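# Lift marquee roof off its posts and set it low

## Task

Six arms are mounted on the table top at about z=+0.72 m in the scene frame, with headings measured counter-clockwise from +x: arm1 at x=+0.29, y=+0.65 facing -102 deg; arm2 at x=-0.22, y=+0.65 facing -85 deg; arm3 at x=-0.31, y=-0.65 facing +99 deg; arm4 at x=+0.24, y=-0.65 facing +83 deg; arm5 at x=-0.70, y=-0.07 facing +8 deg; arm6 at x=+0.70, y=+0.08 facing +166 deg. Lift the roof of the marquee off its four posts and set it down at a low height on the table. Finish with every gripper open and the arms moved away. It counts only if the roof stays where it is without any robot holding it. Every other object must stay as it was: anything else that ends up shifted, leaning or fallen over is a penalty.

## Robot and tools

Setup: six identical i2rt Big YAM arms (arm1 to arm6), each with six joints, a two-finger gripper and a wrist camera. Two room cameras, cam_high and cam_low, are fixed. Camera names usable in calls: arm1_cam_wrist ... arm6_cam_wrist, cam_high, cam_low, or all. A hand reaches roughly 1.0 m out from its joint-1 axis.

Frame: one scene frame for everything, origin on the floor, +z up, metres. The hand point sits between the fingertips; its z axis runs along the fingers and the fingers close along its y axis. Base positions and headings are listed in the task. The supplied camera calibration (OpenCV K, distortion D, T_world_to_cam mapping scene to camera frame, image 896x504) is approximate and can drift a little per scene; wrist-camera poses depend on reported joint angles.

Tool execute_actions: argument actions is a list holding exactly one action, or empty to only read state and pictures. The action is an object keyed by robot name; each robot takes a joints object whose entries are absolute joint targets (not offsets), each arm separate, named joint1_rad to joint6_rad in radians and gripper_m in metres. Ranges: joint1_rad -2.879 to 2.879 (rotation about the base, positive counter-clockwise seen from above, 0 means unfolding along the base heading); joint2_rad 0 to 3.141 (shoulder; 0 has the upper arm lying back roughly flat, increasing raises it and brings it forward); joint3_rad 0 to 3.019 (elbow; 0 is fully folded, increasing opens); joint4_rad -1.692 to 1.57 (hand pitch, positive tilts fingers up); joint5_rad -1.57 to 1.57 (sideways hand swing, positive to the arm's right); joint6_rad -2.094 to 2.094 (hand roll, positive clockwise when looking from behind the hand); gripper_m 0 to 0.093 (fingertip gap). Done tolerances are ±0.045, 0.14, 0.09, 0.055, 0.03, 0.035 rad and ±0.003 m. Any joint or arm omitted keeps chasing its earlier target. All listed motions begin at once; joints move at different speeds so the hand can swing wide in between. One action is capped at 15 s. An unknown key or out-of-range number rejects the entire call and nothing moves. Optional cameras picks which images come back ([] none, omitted or all for every camera); the pictures line gives the image order.

Tool wait: seconds from 0 to 10; nothing new is commanded, returns state and images.

Tool zoom_image: camera plus region [x0, y0, x1, y1] in pixels of that camera's most recent full image, top-left origin, up to 504x504.

Tool finished_scene: pass scene number (1 or 2); it is final, and the goal must hold at that moment.

Reading results: joint_positions give the current angles; joint torques are raw drive outputs with offsets and noise, so treat them loosely. joint_status per joint: off_target means it stopped short and may still push; contact_stop or time_out means it settled and holds there, though a timed-out joint can keep a target within 0.375, 0.375, 0.113, 0.225, 0.075, 0.3 rad (joints 1-6) of where it is and keep pushing, listed under on_its_own; held at in on_its_own is the held target, not the position. To relieve pushing, command the reported position. joint command not followed (with a cause line) means a self/inter-arm collision check blocked that arm's joint targets, shown as not_followed; the gripper part still executes, and blocked targets may be retried on later actions. If a result reports a stop, later motion calls in the same reply are skipped. Very small target changes may not move a joint. Loaded joints sag.

Heat: holding loads warms motors, also during thinking. MOTOR HOT appears at 85 C; at 100 C an OVER-TEMPERATURE FAULT drops that arm and its gripper until cooled, with keys marked limit_stop_at_motor_heat; resend targets afterwards.

Cautions: the arms do not stop on contact and can push hard, so avoid pressing into things. Two robots pressing hard together fails the run; the collision check ignores fingers, gripper housings and wrist cameras and may react late. Arms do not wait for one another. Avoid drops, slips, slams and hard hits; never knock a rigid object outside the work area. Loose objects may occasionally be nudged by outside forces. The robot holds the last command while you are composing replies, and less motion time is better. Before finishing, lower the roof gently, open grippers and withdraw arms without disturbing the posts or anything else.

Each tool is called after ">>>" by a JSON object that holds its "api" and its "payload".

## Session

>>> {"api": "execute_actions", "payload": {"actions": []}}

Scene clock: 0.00 s.
Joint torques (N m, as the arm reports them, + toward a larger angle): no reading
Motor temperatures (°C, as the motors report them): arm1=[26 25 26 25 26 27] | arm2=[25 24 26 25 23 25] | arm3=[26 27 27 25 25 26] | arm4=[24 26 24 24 25 27] | arm5=[26 25 24 26 25 24] | arm6=[26 26 26 27 26 26]
arm1.joint_positions: joint1_rad=+0.246 joint2_rad=+0.433 joint3_rad=+0.565 joint4_rad=-1.250 joint5_rad=+0.216 joint6_rad=-0.388 gripper_m=+0.094
arm1.joint_status: not commanded
arm1.hand: x=+0.2673 y=+0.4558 z=+0.9848 quat_wxyz=(-0.044, -0.530, -0.812, +0.240) (m; scene frame)
arm2.joint_positions: joint1_rad=-0.352 joint2_rad=+0.510 joint3_rad=+0.407 joint4_rad=-0.998 joint5_rad=-0.252 joint6_rad=+0.285 gripper_m=+0.094
arm2.joint_status: not commanded
arm2.hand: x=-0.2439 y=+0.4339 z=+0.8994 quat_wxyz=(-0.249, -0.838, -0.479, +0.079) (m; scene frame)
arm3.joint_positions: joint1_rad=+0.117 joint2_rad=+0.339 joint3_rad=+0.667 joint4_rad=-1.399 joint5_rad=+0.297 joint6_rad=+0.502 gripper_m=+0.094
arm3.joint_status: not commanded
arm3.hand: x=-0.3055 y=-0.4771 z=+1.0335 quat_wxyz=(-0.227, +0.566, -0.775, -0.164) (m; scene frame)
arm4.joint_positions: joint1_rad=-0.200 joint2_rad=+0.470 joint3_rad=+0.480 joint4_rad=-1.106 joint5_rad=-0.134 joint6_rad=-0.564 gripper_m=+0.095
arm4.joint_status: not commanded
arm4.hand: x=+0.2762 y=-0.4415 z=+0.8945 quat_wxyz=(-0.189, +0.788, -0.568, -0.146) (m; scene frame)
arm5.joint_positions: joint1_rad=+0.401 joint2_rad=+0.408 joint3_rad=+0.600 joint4_rad=-1.301 joint5_rad=+0.088 joint6_rad=+0.258 gripper_m=+0.094
arm5.joint_status: not commanded
arm5.hand: x=-0.5373 y=+0.0214 z=+0.9688 quat_wxyz=(-0.227, +0.148, -0.962, -0.047) (m; scene frame)
arm6.joint_positions: joint1_rad=-0.310 joint2_rad=+0.496 joint3_rad=+0.455 joint4_rad=-1.054 joint5_rad=-0.290 joint6_rad=-0.212 gripper_m=+0.095
arm6.joint_status: not commanded
arm6.hand: x=+0.4937 y=+0.1533 z=+0.8967 quat_wxyz=(+0.044, +0.954, -0.137, -0.265) (m; scene frame)
pictures: arm1_cam_wrist, arm2_cam_wrist, arm3_cam_wrist, arm4_cam_wrist, arm5_cam_wrist, arm6_cam_wrist, cam_high, cam_low
Images, in order (width x height): arm1_cam_wrist 896x504, arm2_cam_wrist 896x504, arm3_cam_wrist 896x504, arm4_cam_wrist 896x504, arm5_cam_wrist 896x504, arm6_cam_wrist 896x504, cam_high 896x504, cam_low 896x504.

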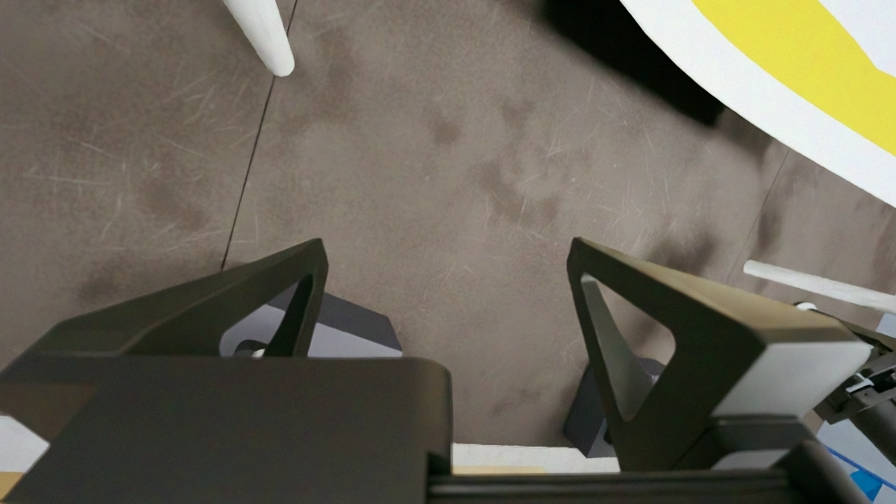

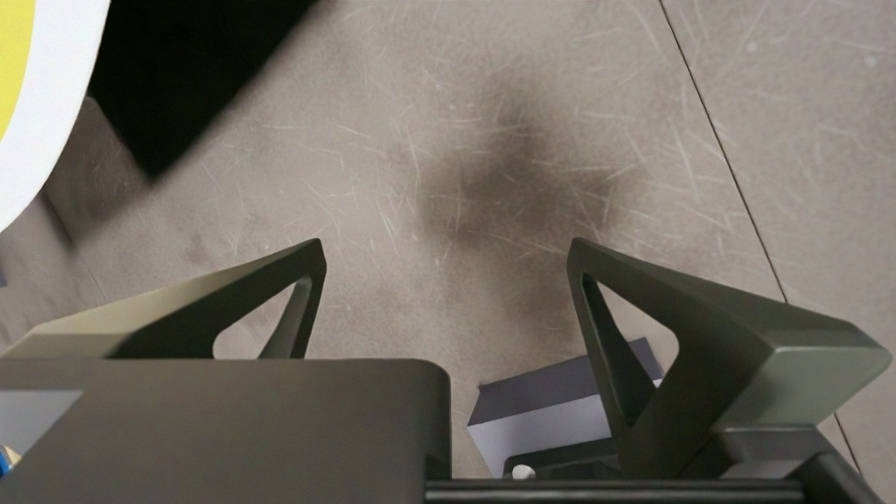

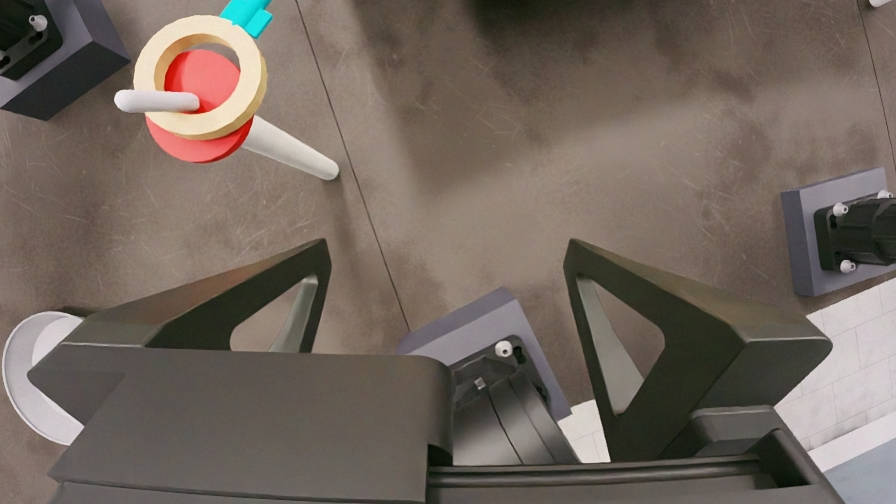

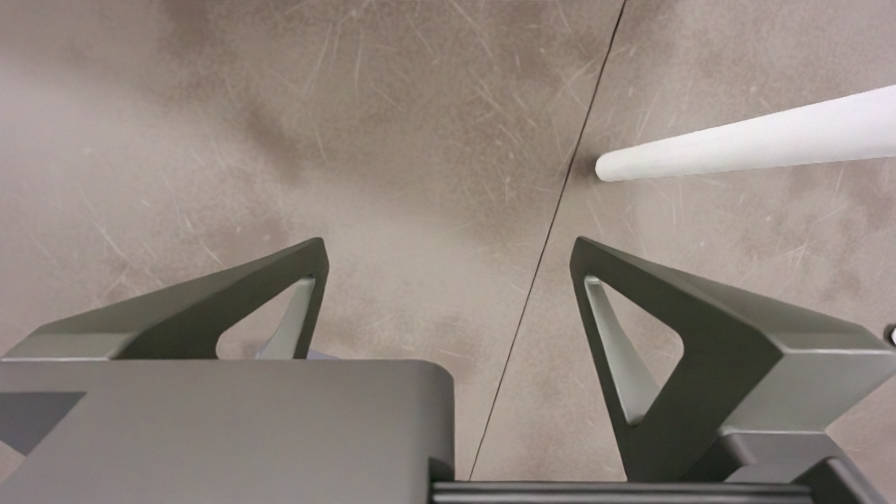

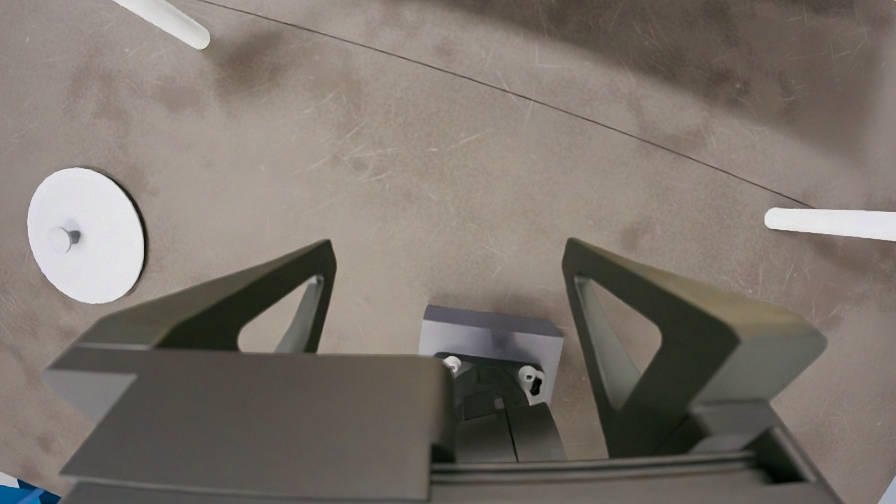

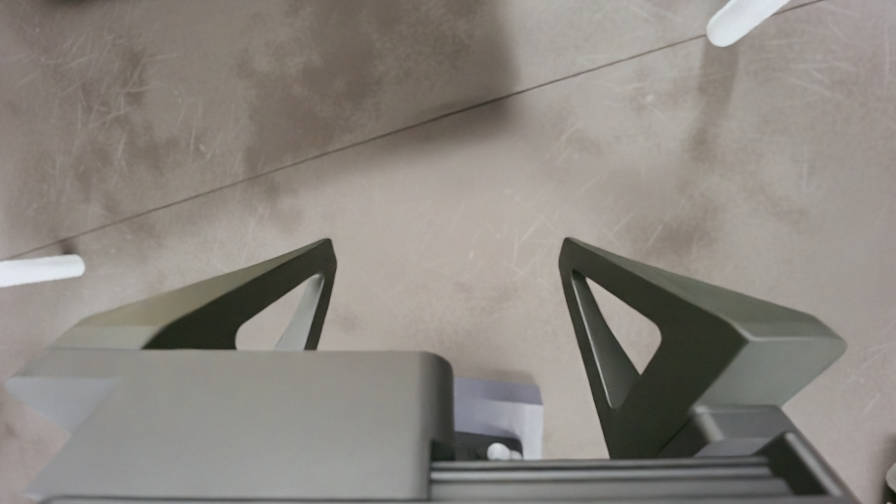

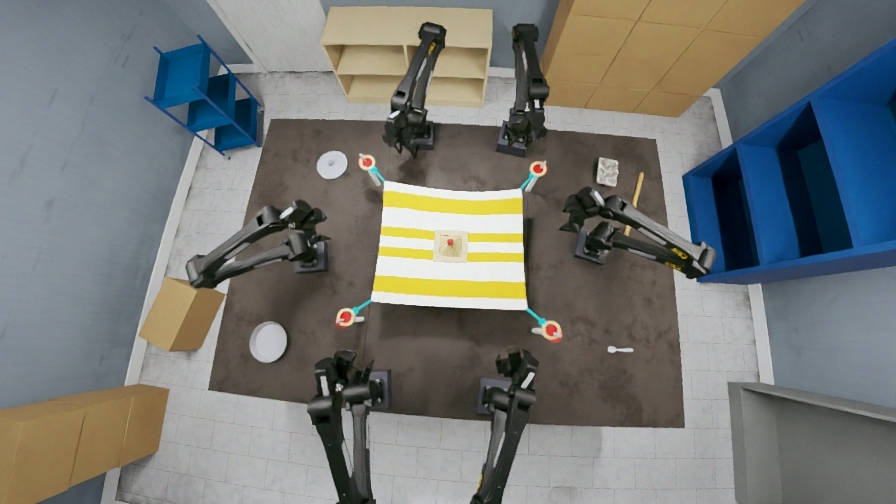

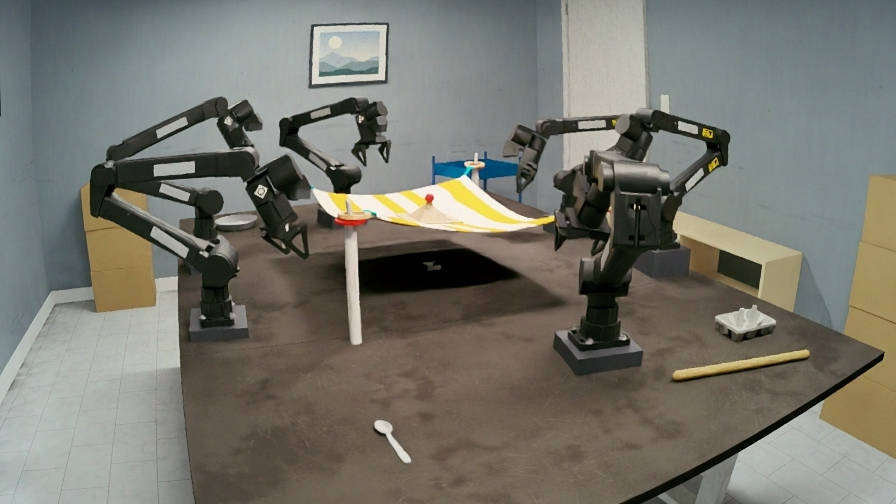

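>>> {"api": "zoom_image", "payload": {"camera": "cam_high", "region": [310, 130, 590, 360]}}

>>> {"api": "zoom_image", "payload": {"camera": "cam_low", "region": [290, 140, 570, 360]}}

Region (310, 130, 590, 360) of cam_high's 896x504 image, scaled by 1.800, with more detail than that image has; it fills the top 414 rows of this view, and the rest is white.

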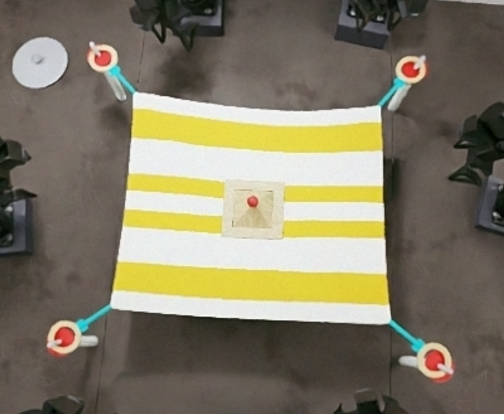

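Region (290, 140, 570, 360) of cam_low's 896x504 image, scaled by 1.800, with more detail than that image has; it fills the top 396 rows of this view, and the rest is white.

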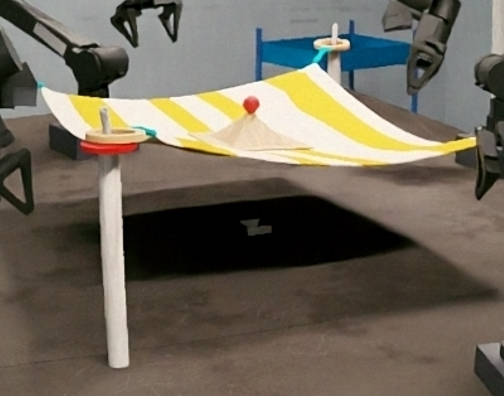

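>>> {"api": "execute_actions", "payload": {"actions": [{"arm1":{"joints":{"joint2_rad":0.9,"joint3_rad":1.2,"joint4_rad":-1.6,"joint5_rad":0,"joint6_rad":0}},"arm2":{"joints":{"joint1_rad":-0.1,"joint2_rad":1.0,"joint3_rad":1.4,"joint4_rad":-1.5,"joint5_rad":0,"joint6_rad":0}},"arm3":{"joints":{"joint2_rad":0.8,"joint3_rad":1.2,"joint4_rad":-1.65,"joint5_rad":0,"joint6_rad":0}},"arm4":{"joints":{"joint1_rad":0,"joint2_rad":1.1,"joint3_rad":1.4,"joint4_rad":-1.65,"joint5_rad":0,"joint6_rad":0}},"arm5":{"joints":{"joint1_rad":0,"joint2_rad":0.2,"joint3_rad":0.9,"joint4_rad":-0.7,"joint5_rad":0,"joint6_rad":0}},"arm6":{"joints":{"joint1_rad":0.2,"joint2_rad":0.3,"joint3_rad":0.3,"joint4_rad":-1.5,"joint5_rad":0,"joint6_rad":0}}}], "cameras": ["cam_low"]}}

Scene clock: 31.83 s.
Joint torques (N m, as the arm reports them, + toward a larger angle): arm1=[ 0.01 -4.82 14.13  0.76 -0.23  0.12] | arm2=[ 1.55 -1.96 10.9   0.25  0.18 -0.09] | arm3=[ 0.91 -1.42 12.1   0.2  -0.21 -0.1 ] | arm4=[ 1.27 -6.53 13.5   0.45  0.08  0.12] | arm5=[ 0.91  5.11  9.39  2.61 -0.12 -0.05] | arm6=[-0.59  2.78  9.61  1.01 -0.09 -0.08]
Motor temperatures (°C, as the motors report them): arm1=[26 25 31 25 26 27] | arm2=[25 24 32 25 23 25] | arm3=[26 27 32 25 25 26] | arm4=[24 26 29 24 25 27] | arm5=[26 26 30 26 25 24] | arm6=[26 26 32 27 26 26]
arm1.joint_positions: joint1_rad=+0.246 joint2_rad=+0.898 joint3_rad=+1.159 joint4_rad=-1.592 joint5_rad=+0.004 joint6_rad=-0.010 gripper_m=+0.094
arm1.joint_status: all done
arm1.hand: x=+0.3093 y=+0.3823 z=+1.1292 quat_wxyz=(-0.083, -0.672, -0.731, +0.081) (m; scene frame)
arm2.joint_positions: joint1_rad=-0.106 joint2_rad=+1.000 joint3_rad=+1.349 joint4_rad=-1.490 joint5_rad=-0.002 joint6_rad=+0.016 gripper_m=+0.094
arm2.joint_status: all done
arm2.hand: x=-0.2407 y=+0.3147 z=+1.1715 quat_wxyz=(-0.148, -0.717, -0.664, +0.153) (m; scene frame)
arm3.joint_positions: joint1_rad=+0.117 joint2_rad=+0.798 joint3_rad=+1.141 joint4_rad=-1.636 joint5_rad=+0.003 joint6_rad=+0.013 gripper_m=+0.094
arm3.joint_status: all done
arm3.hand: x=-0.3728 y=-0.4218 z=+1.1393 quat_wxyz=(-0.083, +0.784, -0.606, -0.105) (m; scene frame)
arm4.joint_positions: joint1_rad=-0.006 joint2_rad=+1.097 joint3_rad=+1.364 joint4_rad=-1.635 joint5_rad=-0.003 joint6_rad=-0.007 gripper_m=+0.095
arm4.joint_status: all done
arm4.hand: x=+0.2696 y=-0.3200 z=+1.1028 quat_wxyz=(-0.067, +0.678, -0.729, -0.070) (m; scene frame)
arm5.joint_positions: joint1_rad=+0.007 joint2_rad=+0.195 joint3_rad=+0.884 joint4_rad=-0.719 joint5_rad=+0.004 joint6_rad=+0.011 gripper_m=+0.094
arm5.joint_status: all done
arm5.hand: x=-0.5008 y=-0.0263 z=+1.2790 quat_wxyz=(-0.694, +0.067, -0.714, -0.062) (m; scene frame)
arm6.joint_positions: joint1_rad=-0.082 joint2_rad=+0.315 joint3_rad=+0.284 joint4_rad=-1.275 joint5_rad=-0.064 joint6_rad=-0.080 gripper_m=+0.095
arm6.joint_status: joint1_rad time_out (moved +0.228 of +0.510); joint4_rad time_out (moved -0.220 of -0.446); joint5_rad time_out (moved +0.226 of +0.290); joint6_rad time_out (moved +0.131 of +0.212); the others done
arm6.on_its_own: joint1_rad is held at -0.088, not at your +0.200, since a time_out; joint4_rad is held at -1.258, not at your -1.500, since a time_out; joint5_rad is held at -0.065, not at your +0.000, since a time_out; joint6_rad is held at -0.084, not at your +0.000, since a time_out
arm6.hand: x=+0.5743 y=+0.1132 z=+0.8186 quat_wxyz=(+0.007, +0.984, -0.123, -0.132) (m; scene frame)
pictures: cam_low
joint command not followed: on one or more control steps a check withheld the commanded joint targets of the arm6 arm, and it was not sent them on those steps.
cause: the commanded joint targets would bring two parts of the arm too close to each other (its shoulder (the part past joint 1) and its fingers); next, command targets that bring no two parts of the arm closer together.
Images, in order (width x height): cam_low 896x504.

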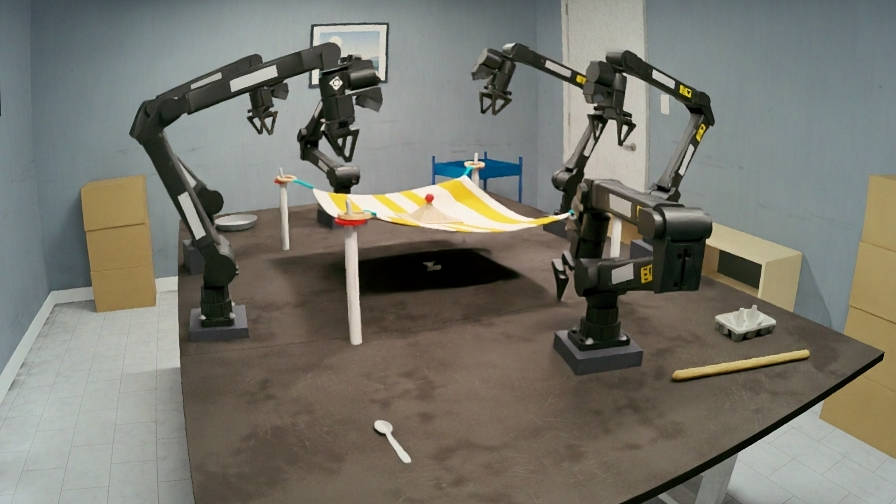

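>>> {"api": "execute_actions", "payload": {"actions": [{"arm1":{"joints":{"joint1_rad":0.42,"joint2_rad":1.064,"joint3_rad":1.15,"joint4_rad":-1.56,"joint6_rad":0.85}},"arm2":{"joints":{"joint1_rad":-0.6,"joint2_rad":1.228,"joint3_rad":1.33,"joint4_rad":-1.57,"joint6_rad":-1.1}},"arm3":{"joints":{"joint1_rad":0.15,"joint2_rad":1.18,"joint3_rad":1.26,"joint4_rad":-1.53,"joint6_rad":1.1}},"arm4":{"joints":{"joint1_rad":-0.4,"joint2_rad":1.257,"joint3_rad":1.45,"joint4_rad":-1.655,"joint6_rad":-1.2}},"arm5":{"joints":{"joint4_rad":-1.5}}}], "cameras": ["arm1_cam_wrist","arm2_cam_wrist","arm3_cam_wrist","arm4_cam_wrist","cam_low"]}}

Scene clock: 58.83 s.
Joint torques (N m, as the arm reports them, + toward a larger angle): arm1=[ 0.34 -8.14 10.8   0.95 -0.09  0.1 ] | arm2=[ 1.2  -5.68  8.54 -0.45 -0.03 -0.07] | arm3=[ 1.57 -9.1  10.1   0.93 -0.11  0.16] | arm4=[  0.9  -10.87  12.85   0.3   -0.12  -0.08] | arm5=[ 0.9   5.44  9.07  1.18 -0.12 -0.05] | arm6=[-0.58  2.64  9.64  0.92 -0.05 -0.08]
Motor temperatures (°C, as the motors report them): arm1=[26 25 33 25 26 27] | arm2=[25 24 33 25 23 25] | arm3=[26 27 34 25 25 26] | arm4=[24 26 31 24 25 27] | arm5=[26 26 29 27 25 24] | arm6=[26 26 32 27 26 26]
arm1.joint_positions: joint1_rad=+0.416 joint2_rad=+1.072 joint3_rad=+1.147 joint4_rad=-1.566 joint5_rad=+0.002 joint6_rad=+0.840 gripper_m=+0.094
arm1.joint_status: all done
arm1.hand: x=+0.3625 y=+0.3563 z=+1.0797 quat_wxyz=(-0.036, -0.883, -0.468, +0.010) (m; scene frame)
arm2.joint_positions: joint1_rad=-0.602 joint2_rad=+1.236 joint3_rad=+1.312 joint4_rad=-1.559 joint5_rad=+0.000 joint6_rad=-1.084 gripper_m=+0.094
arm2.joint_status: all done
arm2.hand: x=-0.4128 y=+0.3412 z=+1.0732 quat_wxyz=(+0.001, -0.498, -0.866, +0.044) (m; scene frame)
arm3.joint_positions: joint1_rad=+0.145 joint2_rad=+1.199 joint3_rad=+1.229 joint4_rad=-1.542 joint5_rad=+0.002 joint6_rad=+1.087 gripper_m=+0.094
arm3.joint_status: all done
arm3.hand: x=-0.4108 y=-0.3183 z=+1.0711 quat_wxyz=(-0.005, +0.380, -0.925, -0.024) (m; scene frame)
arm4.joint_positions: joint1_rad=-0.402 joint2_rad=+1.267 joint3_rad=+1.420 joint4_rad=-1.643 joint5_rad=-0.001 joint6_rad=-1.192 gripper_m=+0.095
arm4.joint_status: all done
arm4.hand: x=+0.4134 y=-0.3174 z=+1.0681 quat_wxyz=(-0.034, +0.910, -0.414, -0.001) (m; scene frame)
arm5.joint_positions: joint1_rad=+0.007 joint2_rad=+0.195 joint3_rad=+0.884 joint4_rad=-1.493 joint5_rad=+0.004 joint6_rad=+0.011 gripper_m=+0.094
arm5.joint_status: all done
arm5.hand: x=-0.5743 y=-0.0426 z=+1.1093 quat_wxyz=(-0.373, +0.083, -0.924, -0.029) (m; scene frame)
arm6.joint_positions: joint1_rad=-0.082 joint2_rad=+0.315 joint3_rad=+0.284 joint4_rad=-1.275 joint5_rad=-0.064 joint6_rad=-0.080 gripper_m=+0.095
arm6.joint_status: not commanded
arm6.on_its_own: joint1_rad is held at -0.088, not at your +0.200, since a time_out; joint4_rad is held at -1.258, not at your -1.500, since a time_out; joint5_rad is held at -0.065, not at your +0.000, since a time_out; joint6_rad is held at -0.084, not at your +0.000, since a time_out
arm6.hand: x=+0.5743 y=+0.1132 z=+0.8186 quat_wxyz=(+0.007, +0.984, -0.123, -0.132) (m; scene frame)
pictures: arm1_cam_wrist, arm2_cam_wrist, arm3_cam_wrist, arm4_cam_wrist, cam_low
camera_calibration (this result's frames):
arm1_cam_wrist: T_world_to_cam=[[-0.83246, 0.551264, -0.0558382, 0.160592], [0.441339, 0.720626, 0.534713, -0.987704], [0.335006, 0.420484, -0.843187, 0.761195], [0, 0, 0, 1]] pos_world=[0.314594, 0.303166, 1.17893]
arm2_cam_wrist: T_world_to_cam=[[-0.864216, -0.496669, 0.0803134, -0.271785], [-0.377958, 0.74626, 0.547945, -0.996753], [-0.332082, 0.443188, -0.83265, 0.728496], [0, 0, 0, 1]] pos_world=[-0.36969, 0.285989, 1.17458]
arm3_cam_wrist: T_world_to_cam=[[0.694168, -0.718238, -0.0475839, 0.107101], [-0.572522, -0.590985, 0.568292, -1.0306], [-0.43629, -0.367247, -0.82145, 0.70764], [0, 0, 0, 1]] pos_world=[-0.355653, -0.272269, 1.17207]
arm4_cam_wrist: T_world_to_cam=[[0.75366, 0.654262, 0.0627502, -0.172519], [0.509892, -0.642246, 0.572303, -1.02167], [0.414737, -0.399326, -0.817638, 0.701316], [0, 0, 0, 1]] pos_world=[0.360101, -0.263238, 1.16895]
Images, in order (width x height): arm1_cam_wrist 896x504, arm2_cam_wrist 896x504, arm3_cam_wrist 896x504, arm4_cam_wrist 896x504, cam_low 896x504.

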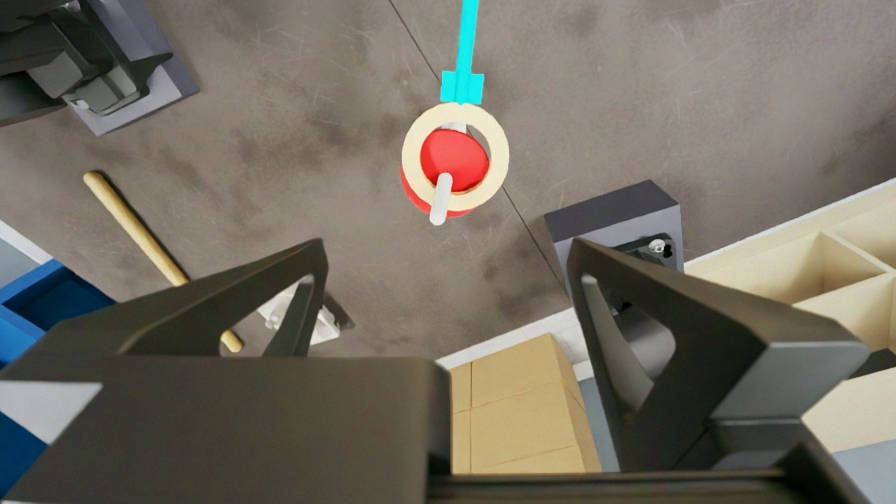

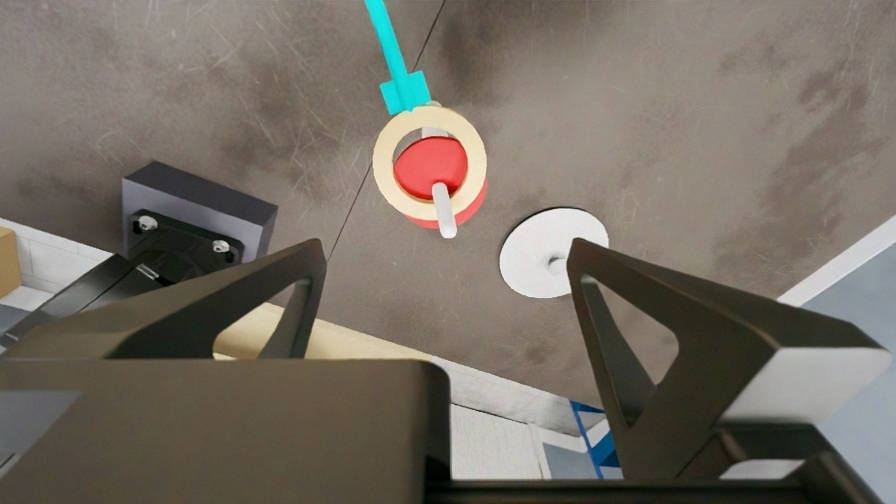

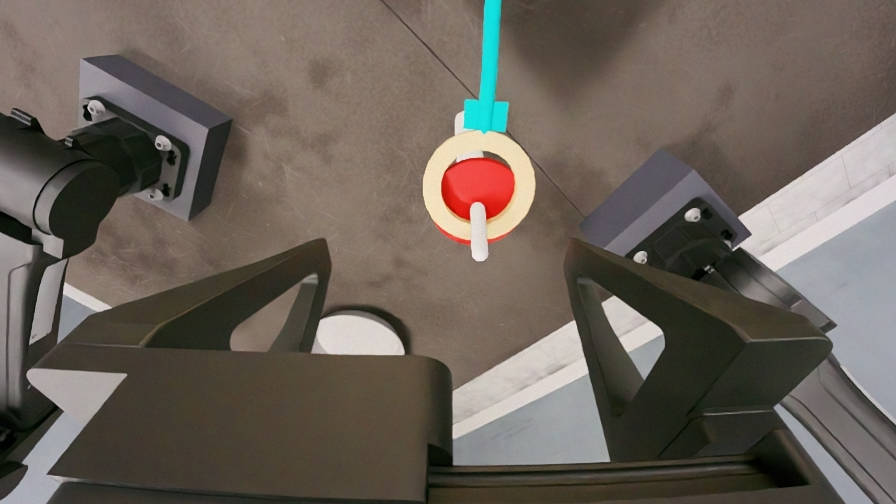

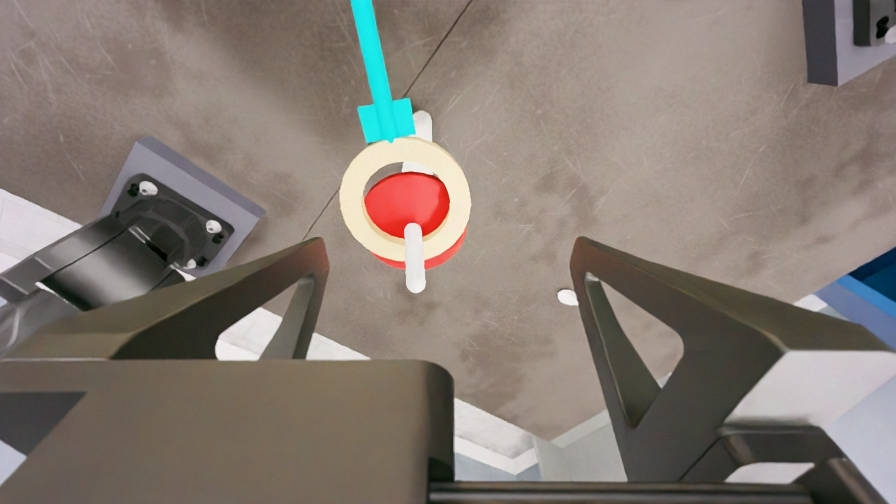

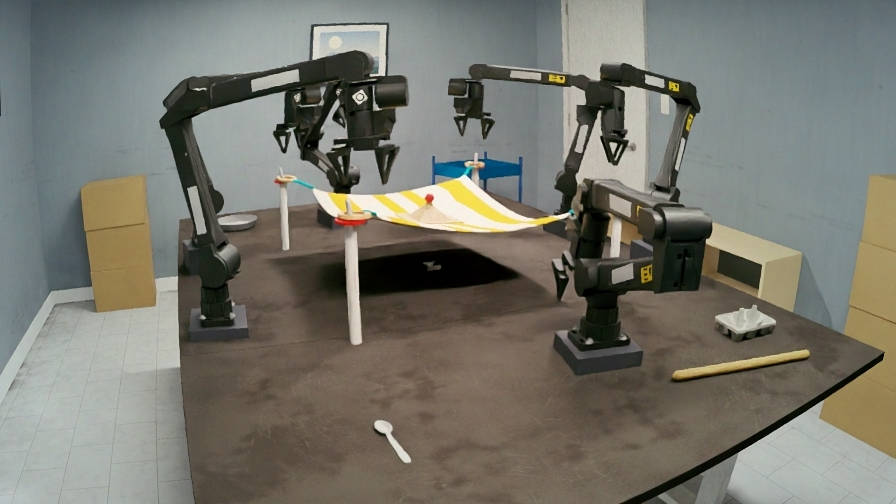

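>>> {"api": "execute_actions", "payload": {"actions": [{"arm1":{"joints":{"joint1_rad":0.383,"joint2_rad":1.078,"joint3_rad":0.915,"joint4_rad":-1.315,"joint6_rad":0.95}},"arm2":{"joints":{"joint1_rad":-0.585,"joint3_rad":1.115,"joint4_rad":-1.34,"joint6_rad":-1.3}},"arm3":{"joints":{"joint1_rad":0.155,"joint2_rad":1.145,"joint3_rad":1.04,"joint4_rad":-1.355,"joint6_rad":1.15}},"arm4":{"joints":{"joint1_rad":-0.39,"joint2_rad":1.195,"joint3_rad":1.275,"joint4_rad":-1.535,"joint6_rad":-1.35}}}], "cameras": ["arm1_cam_wrist","arm2_cam_wrist","arm3_cam_wrist","arm4_cam_wrist","cam_low"]}}

Scene clock: 74.37 s.
Joint torques (N m, as the arm reports them, + toward a larger angle): arm1=[-0.95 -6.78 10.64  1.12 -0.09  0.11] | arm2=[ 1.8  -5.33  8.08  0.55 -0.04 -0.07] | arm3=[ 1.82 -7.07  8.68  1.16 -0.12  0.16] | arm4=[ 1.72 -7.95 10.21  1.33 -0.12 -0.03] | arm5=[ 0.88  5.45  9.07  1.19 -0.12 -0.05] | arm6=[-0.58  2.75  9.57  0.91 -0.04 -0.11]
Motor temperatures (°C, as the motors report them): arm1=[26 25 32 25 26 27] | arm2=[25 24 32 25 23 25] | arm3=[26 27 34 25 25 26] | arm4=[24 26 31 24 25 27] | arm5=[26 26 29 26 25 24] | arm6=[26 26 33 27 26 26]
arm1.joint_positions: joint1_rad=+0.394 joint2_rad=+1.072 joint3_rad=+0.913 joint4_rad=-1.324 joint5_rad=+0.002 joint6_rad=+0.940 gripper_m=+0.094
arm1.joint_status: all done
arm1.hand: x=+0.3557 y=+0.3571 z=+0.9907 quat_wxyz=(-0.040, -0.909, -0.414, +0.009) (m; scene frame)
arm2.joint_positions: joint1_rad=-0.595 joint2_rad=+1.233 joint3_rad=+1.103 joint4_rad=-1.354 joint5_rad=+0.000 joint6_rad=-1.284 gripper_m=+0.094
arm2.joint_status: all done
arm2.hand: x=-0.4088 y=+0.3428 z=+0.9943 quat_wxyz=(+0.005, -0.406, -0.913, +0.043) (m; scene frame)
arm3.joint_positions: joint1_rad=+0.148 joint2_rad=+1.151 joint3_rad=+1.028 joint4_rad=-1.371 joint5_rad=+0.002 joint6_rad=+1.137 gripper_m=+0.094
arm3.joint_status: all done
arm3.hand: x=-0.4064 y=-0.3349 z=+1.0093 quat_wxyz=(-0.005, +0.357, -0.933, -0.033) (m; scene frame)
arm4.joint_positions: joint1_rad=-0.402 joint2_rad=+1.186 joint3_rad=+1.275 joint4_rad=-1.552 joint5_rad=-0.001 joint6_rad=-1.342 gripper_m=+0.095
arm4.joint_status: all done
arm4.hand: x=+0.4033 y=-0.3362 z=+1.0396 quat_wxyz=(-0.047, +0.938, -0.344, +0.003) (m; scene frame)
arm5.joint_positions: joint1_rad=+0.007 joint2_rad=+0.195 joint3_rad=+0.884 joint4_rad=-1.493 joint5_rad=+0.004 joint6_rad=+0.011 gripper_m=+0.094
arm5.joint_status: not commanded
arm5.hand: x=-0.5743 y=-0.0426 z=+1.1093 quat_wxyz=(-0.373, +0.083, -0.924, -0.029) (m; scene frame)
arm6.joint_positions: joint1_rad=-0.082 joint2_rad=+0.315 joint3_rad=+0.284 joint4_rad=-1.275 joint5_rad=-0.064 joint6_rad=-0.080 gripper_m=+0.095
arm6.joint_status: not commanded
arm6.on_its_own: joint1_rad is held at -0.088, not at your +0.200, since a time_out; joint4_rad is held at -1.258, not at your -1.500, since a time_out; joint5_rad is held at -0.065, not at your +0.000, since a time_out; joint6_rad is held at -0.084, not at your +0.000, since a time_out
arm6.hand: x=+0.5743 y=+0.1132 z=+0.8186 quat_wxyz=(+0.007, +0.984, -0.123, -0.132) (m; scene frame)
pictures: arm1_cam_wrist, arm2_cam_wrist, arm3_cam_wrist, arm4_cam_wrist, cam_low
camera_calibration (this result's frames):
arm1_cam_wrist: T_world_to_cam=[[-0.759042, 0.647643, -0.0664373, 0.0995067], [0.520606, 0.665076, 0.535391, -0.946748], [0.390928, 0.371796, -0.841988, 0.684403], [0, 0, 0, 1]] pos_world=[0.30086, 0.310756, 1.08975]
arm2_cam_wrist: T_world_to_cam=[[-0.742562, -0.664193, 0.0863146, -0.159953], [-0.514598, 0.648249, 0.561215, -0.98862], [-0.428708, 0.372319, -0.823157, 0.638846], [0, 0, 0, 1]] pos_world=[-0.353639, 0.296778, 1.09451]
arm3_cam_wrist: T_world_to_cam=[[0.658817, -0.749471, -0.0652211, 0.0822006], [-0.595599, -0.572584, 0.563391, -1.00111], [-0.45959, -0.332326, -0.823612, 0.657139], [0, 0, 0, 1]] pos_world=[-0.3484, -0.293228, 1.1106]
arm4_cam_wrist: T_world_to_cam=[[0.645345, 0.75819, 0.0931589, -0.103755], [0.587724, -0.570712, 0.57347, -1.02082], [0.487966, -0.315334, -0.813912, 0.669515], [0, 0, 0, 1]] pos_world=[0.340216, -0.292807, 1.14]
Images, in order (width x height): arm1_cam_wrist 896x504, arm2_cam_wrist 896x504, arm3_cam_wrist 896x504, arm4_cam_wrist 896x504, cam_low 896x504.

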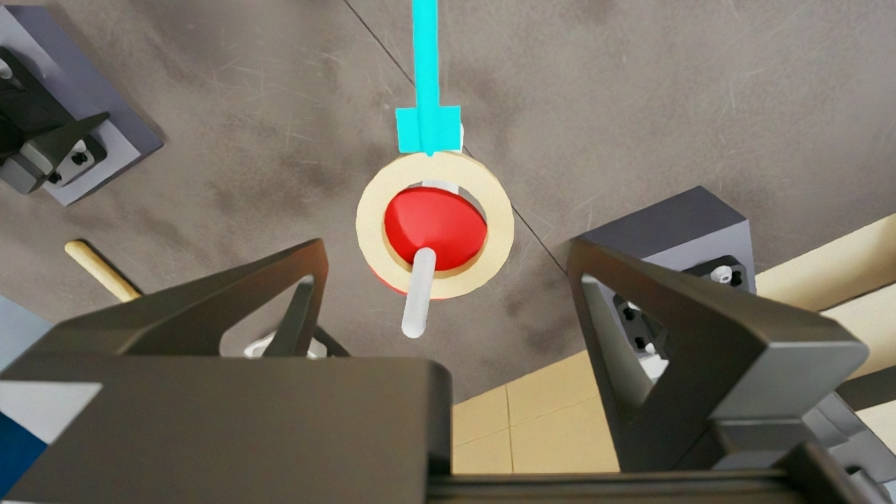

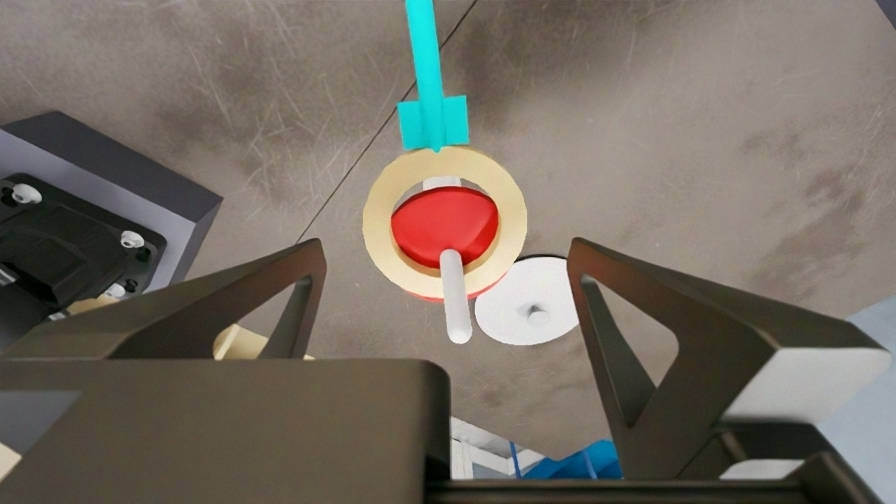

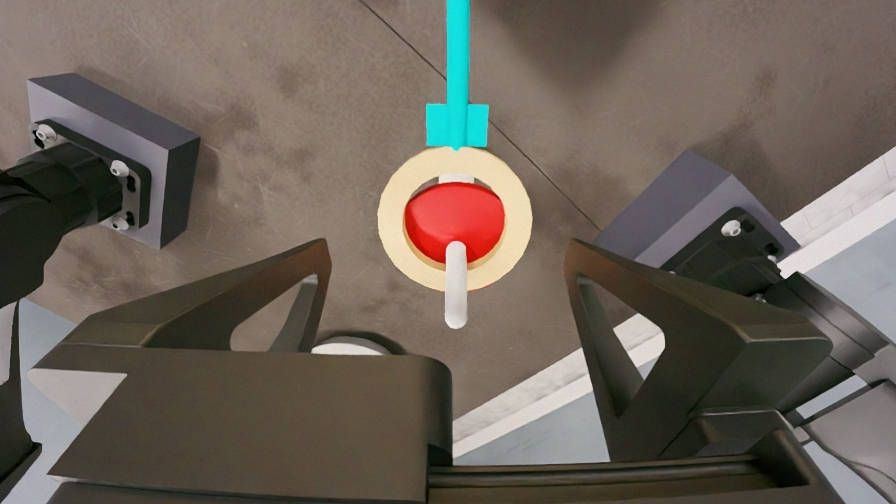

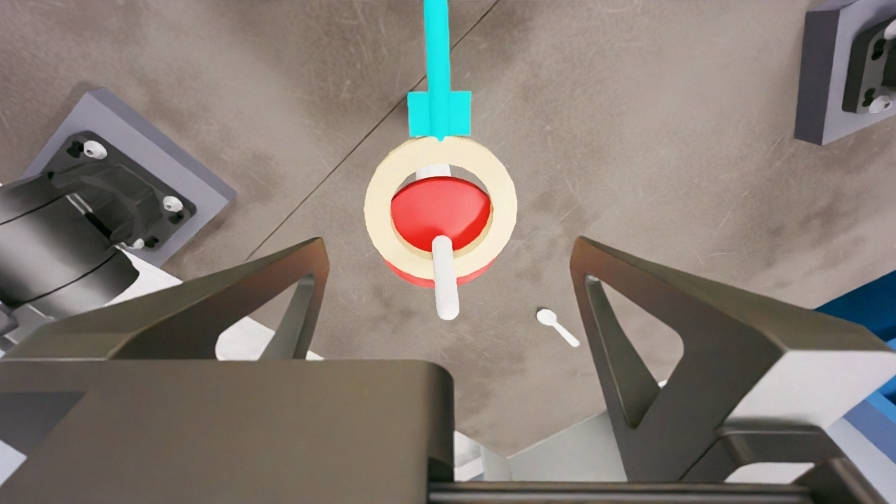

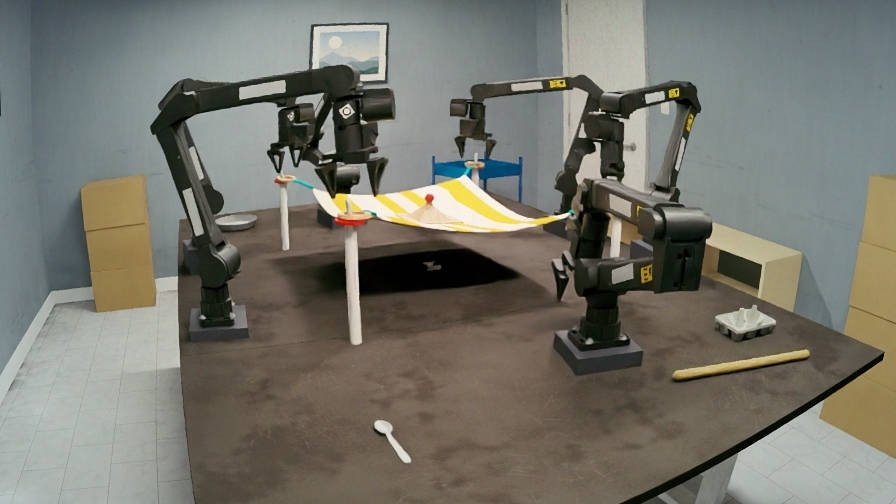

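>>> {"api": "execute_actions", "payload": {"actions": [{"arm1":{"joints":{"joint2_rad":1.095,"joint3_rad":0.81,"joint4_rad":-1.185}},"arm2":{"joints":{"joint2_rad":1.245,"joint3_rad":1.028,"joint4_rad":-1.235}},"arm3":{"joints":{"joint2_rad":1.16,"joint3_rad":0.94,"joint4_rad":-1.235}},"arm4":{"joints":{"joint1_rad":-0.38,"joint3_rad":1.145,"joint4_rad":-1.405}}}], "cameras": ["arm1_cam_wrist","arm2_cam_wrist","arm3_cam_wrist","arm4_cam_wrist","cam_low"]}}

Scene clock: 82.20 s.
Joint torques (N m, as the arm reports them, + toward a larger angle): arm1=[-0.97 -6.69 10.16  1.14 -0.03  0.11] | arm2=[ 1.85 -5.17  7.73  0.57 -0.04 -0.08] | arm3=[ 1.55 -5.12  8.59  1.24 -0.11  0.14] | arm4=[ 1.61 -7.58 10.42  1.33 -0.12 -0.05] | arm5=[ 0.89  5.43  9.09  1.19 -0.12 -0.06] | arm6=[-1.14  2.92  9.45  1.03 -0.04 -0.07]
Motor temperatures (°C, as the motors report them): arm1=[26 25 31 25 26 27] | arm2=[25 24 32 25 23 25] | arm3=[26 27 33 25 25 26] | arm4=[24 26 30 24 25 27] | arm5=[26 26 29 26 25 24] | arm6=[26 26 33 27 26 26]
arm1.joint_positions: joint1_rad=+0.394 joint2_rad=+1.088 joint3_rad=+0.811 joint4_rad=-1.194 joint5_rad=+0.001 joint6_rad=+0.941 gripper_m=+0.094
arm1.joint_status: all done
arm1.hand: x=+0.3556 y=+0.3586 z=+0.9487 quat_wxyz=(-0.046, -0.909, -0.413, +0.010) (m; scene frame)
arm2.joint_positions: joint1_rad=-0.595 joint2_rad=+1.247 joint3_rad=+1.019 joint4_rad=-1.250 joint5_rad=+0.000 joint6_rad=-1.285 gripper_m=+0.094
arm2.joint_status: all done
arm2.hand: x=-0.4089 y=+0.3426 z=+0.9583 quat_wxyz=(+0.006, -0.405, -0.913, +0.046) (m; scene frame)
arm3.joint_positions: joint1_rad=+0.148 joint2_rad=+1.151 joint3_rad=+0.930 joint4_rad=-1.251 joint5_rad=+0.002 joint6_rad=+1.137 gripper_m=+0.094
arm3.joint_status: all done
arm3.hand: x=-0.4059 y=-0.3364 z=+0.9728 quat_wxyz=(-0.006, +0.357, -0.933, -0.044) (m; scene frame)
arm4.joint_positions: joint1_rad=-0.390 joint2_rad=+1.187 joint3_rad=+1.143 joint4_rad=-1.421 joint5_rad=-0.001 joint6_rad=-1.343 gripper_m=+0.095
arm4.joint_status: all done
arm4.hand: x=+0.3995 y=-0.3342 z=+0.9888 quat_wxyz=(-0.046, +0.940, -0.339, +0.003) (m; scene frame)
arm5.joint_positions: joint1_rad=+0.007 joint2_rad=+0.195 joint3_rad=+0.884 joint4_rad=-1.493 joint5_rad=+0.004 joint6_rad=+0.011 gripper_m=+0.094
arm5.joint_status: not commanded
arm5.hand: x=-0.5743 y=-0.0426 z=+1.1093 quat_wxyz=(-0.373, +0.083, -0.924, -0.029) (m; scene frame)
arm6.joint_positions: joint1_rad=-0.082 joint2_rad=+0.315 joint3_rad=+0.284 joint4_rad=-1.275 joint5_rad=-0.064 joint6_rad=-0.080 gripper_m=+0.095
arm6.joint_status: not commanded
arm6.on_its_own: joint1_rad is held at -0.088, not at your +0.200, since a time_out; joint4_rad is held at -1.258, not at your -1.500, since a time_out; joint5_rad is held at -0.065, not at your +0.000, since a time_out; joint6_rad is held at -0.084, not at your +0.000, since a time_out
arm6.hand: x=+0.5743 y=+0.1132 z=+0.8186 quat_wxyz=(+0.007, +0.984, -0.123, -0.132) (m; scene frame)
pictures: arm1_cam_wrist, arm2_cam_wrist, arm3_cam_wrist, arm4_cam_wrist, cam_low
camera_calibration (this result's frames):
arm1_cam_wrist: T_world_to_cam=[[-0.75835, 0.647366, -0.0763068, 0.104865], [0.519069, 0.670537, 0.530045, -0.921545], [0.394299, 0.362351, -0.844529, 0.653176], [0, 0, 0, 1]] pos_world=[0.300324, 0.313364, 1.04809]
arm2_cam_wrist: T_world_to_cam=[[-0.741787, -0.664324, 0.0917939, -0.161922], [-0.513383, 0.650574, 0.559635, -0.967135], [-0.431497, 0.368004, -0.82364, 0.610036], [0, 0, 0, 1]] pos_world=[-0.353393, 0.297129, 1.05856]
arm3_cam_wrist: T_world_to_cam=[[0.658403, -0.747892, -0.0846362, 0.0975806], [-0.592055, -0.584053, 0.555296, -0.975554], [-0.464733, -0.315499, -0.827335, 0.634004], [0, 0, 0, 1]] pos_world=[-0.347186, -0.296767, 1.07451]
arm4_cam_wrist: T_world_to_cam=[[0.636444, 0.765984, 0.0905942, -0.0894293], [0.595169, -0.562404, 0.573999, -0.989072], [0.490625, -0.311399, -0.813829, 0.63079], [0, 0, 0, 1]] pos_world=[0.336101, -0.29133, 1.08918]
Images, in order (width x height): arm1_cam_wrist 896x504, arm2_cam_wrist 896x504, arm3_cam_wrist 896x504, arm4_cam_wrist 896x504, cam_low 896x504.

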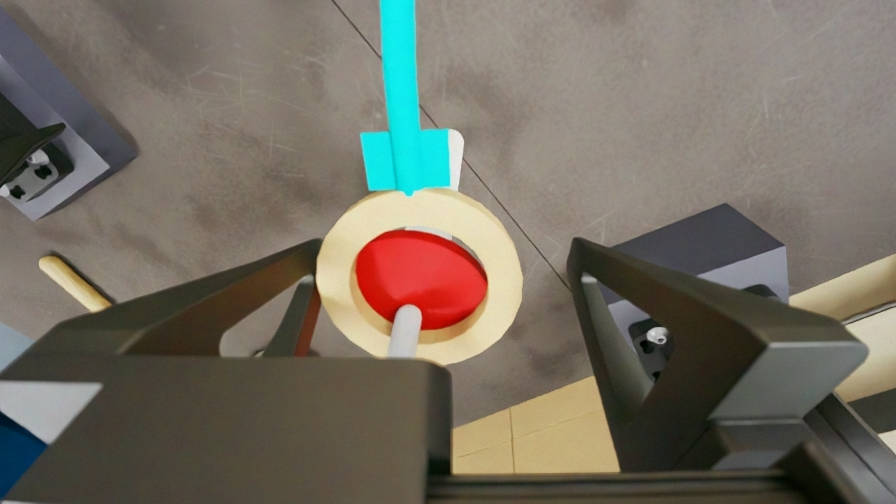

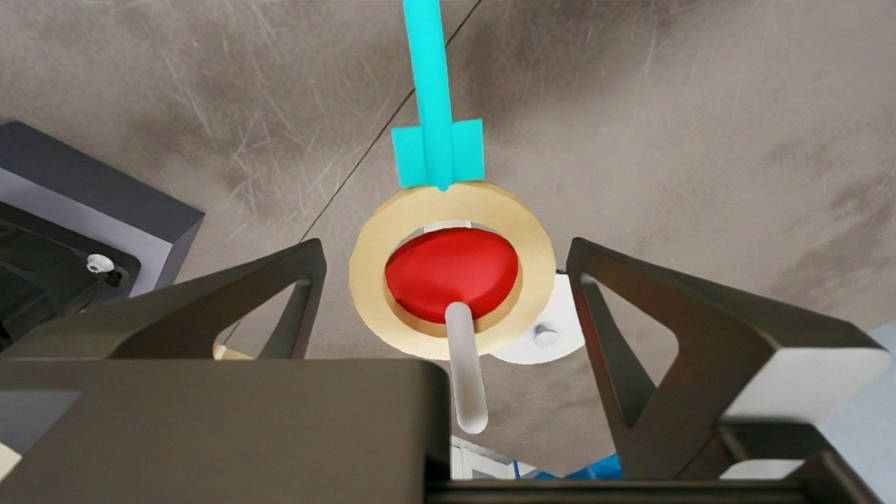

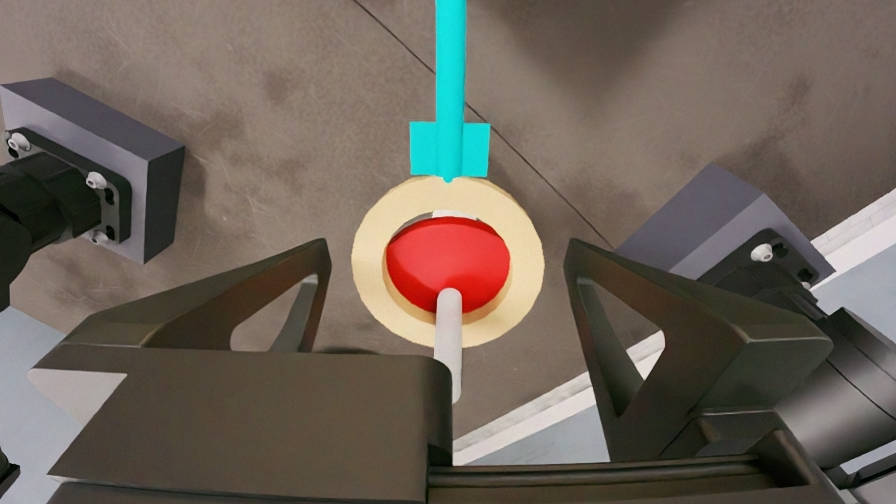

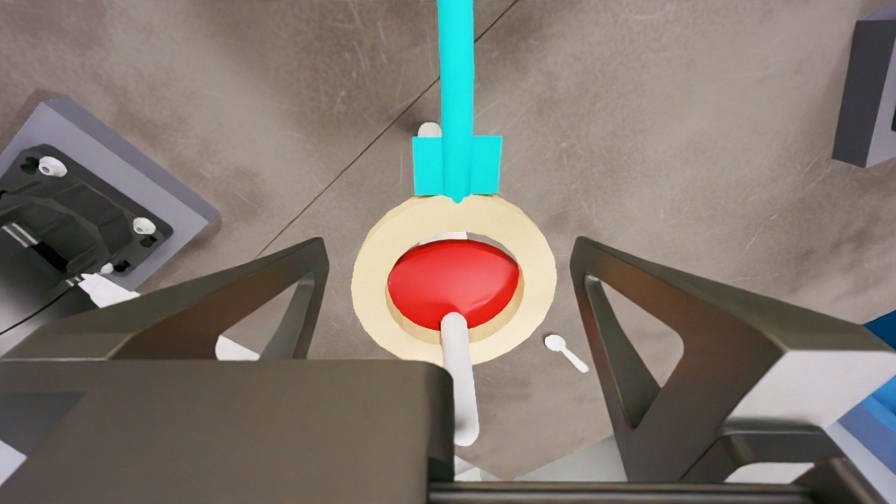

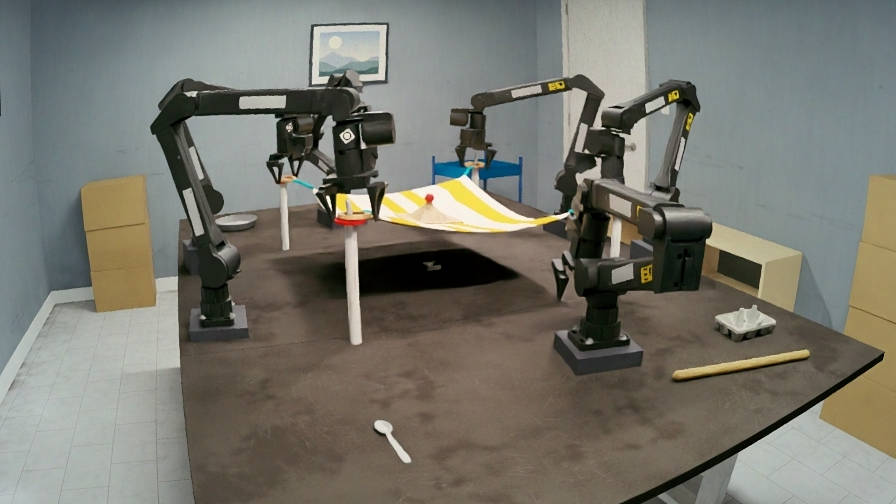

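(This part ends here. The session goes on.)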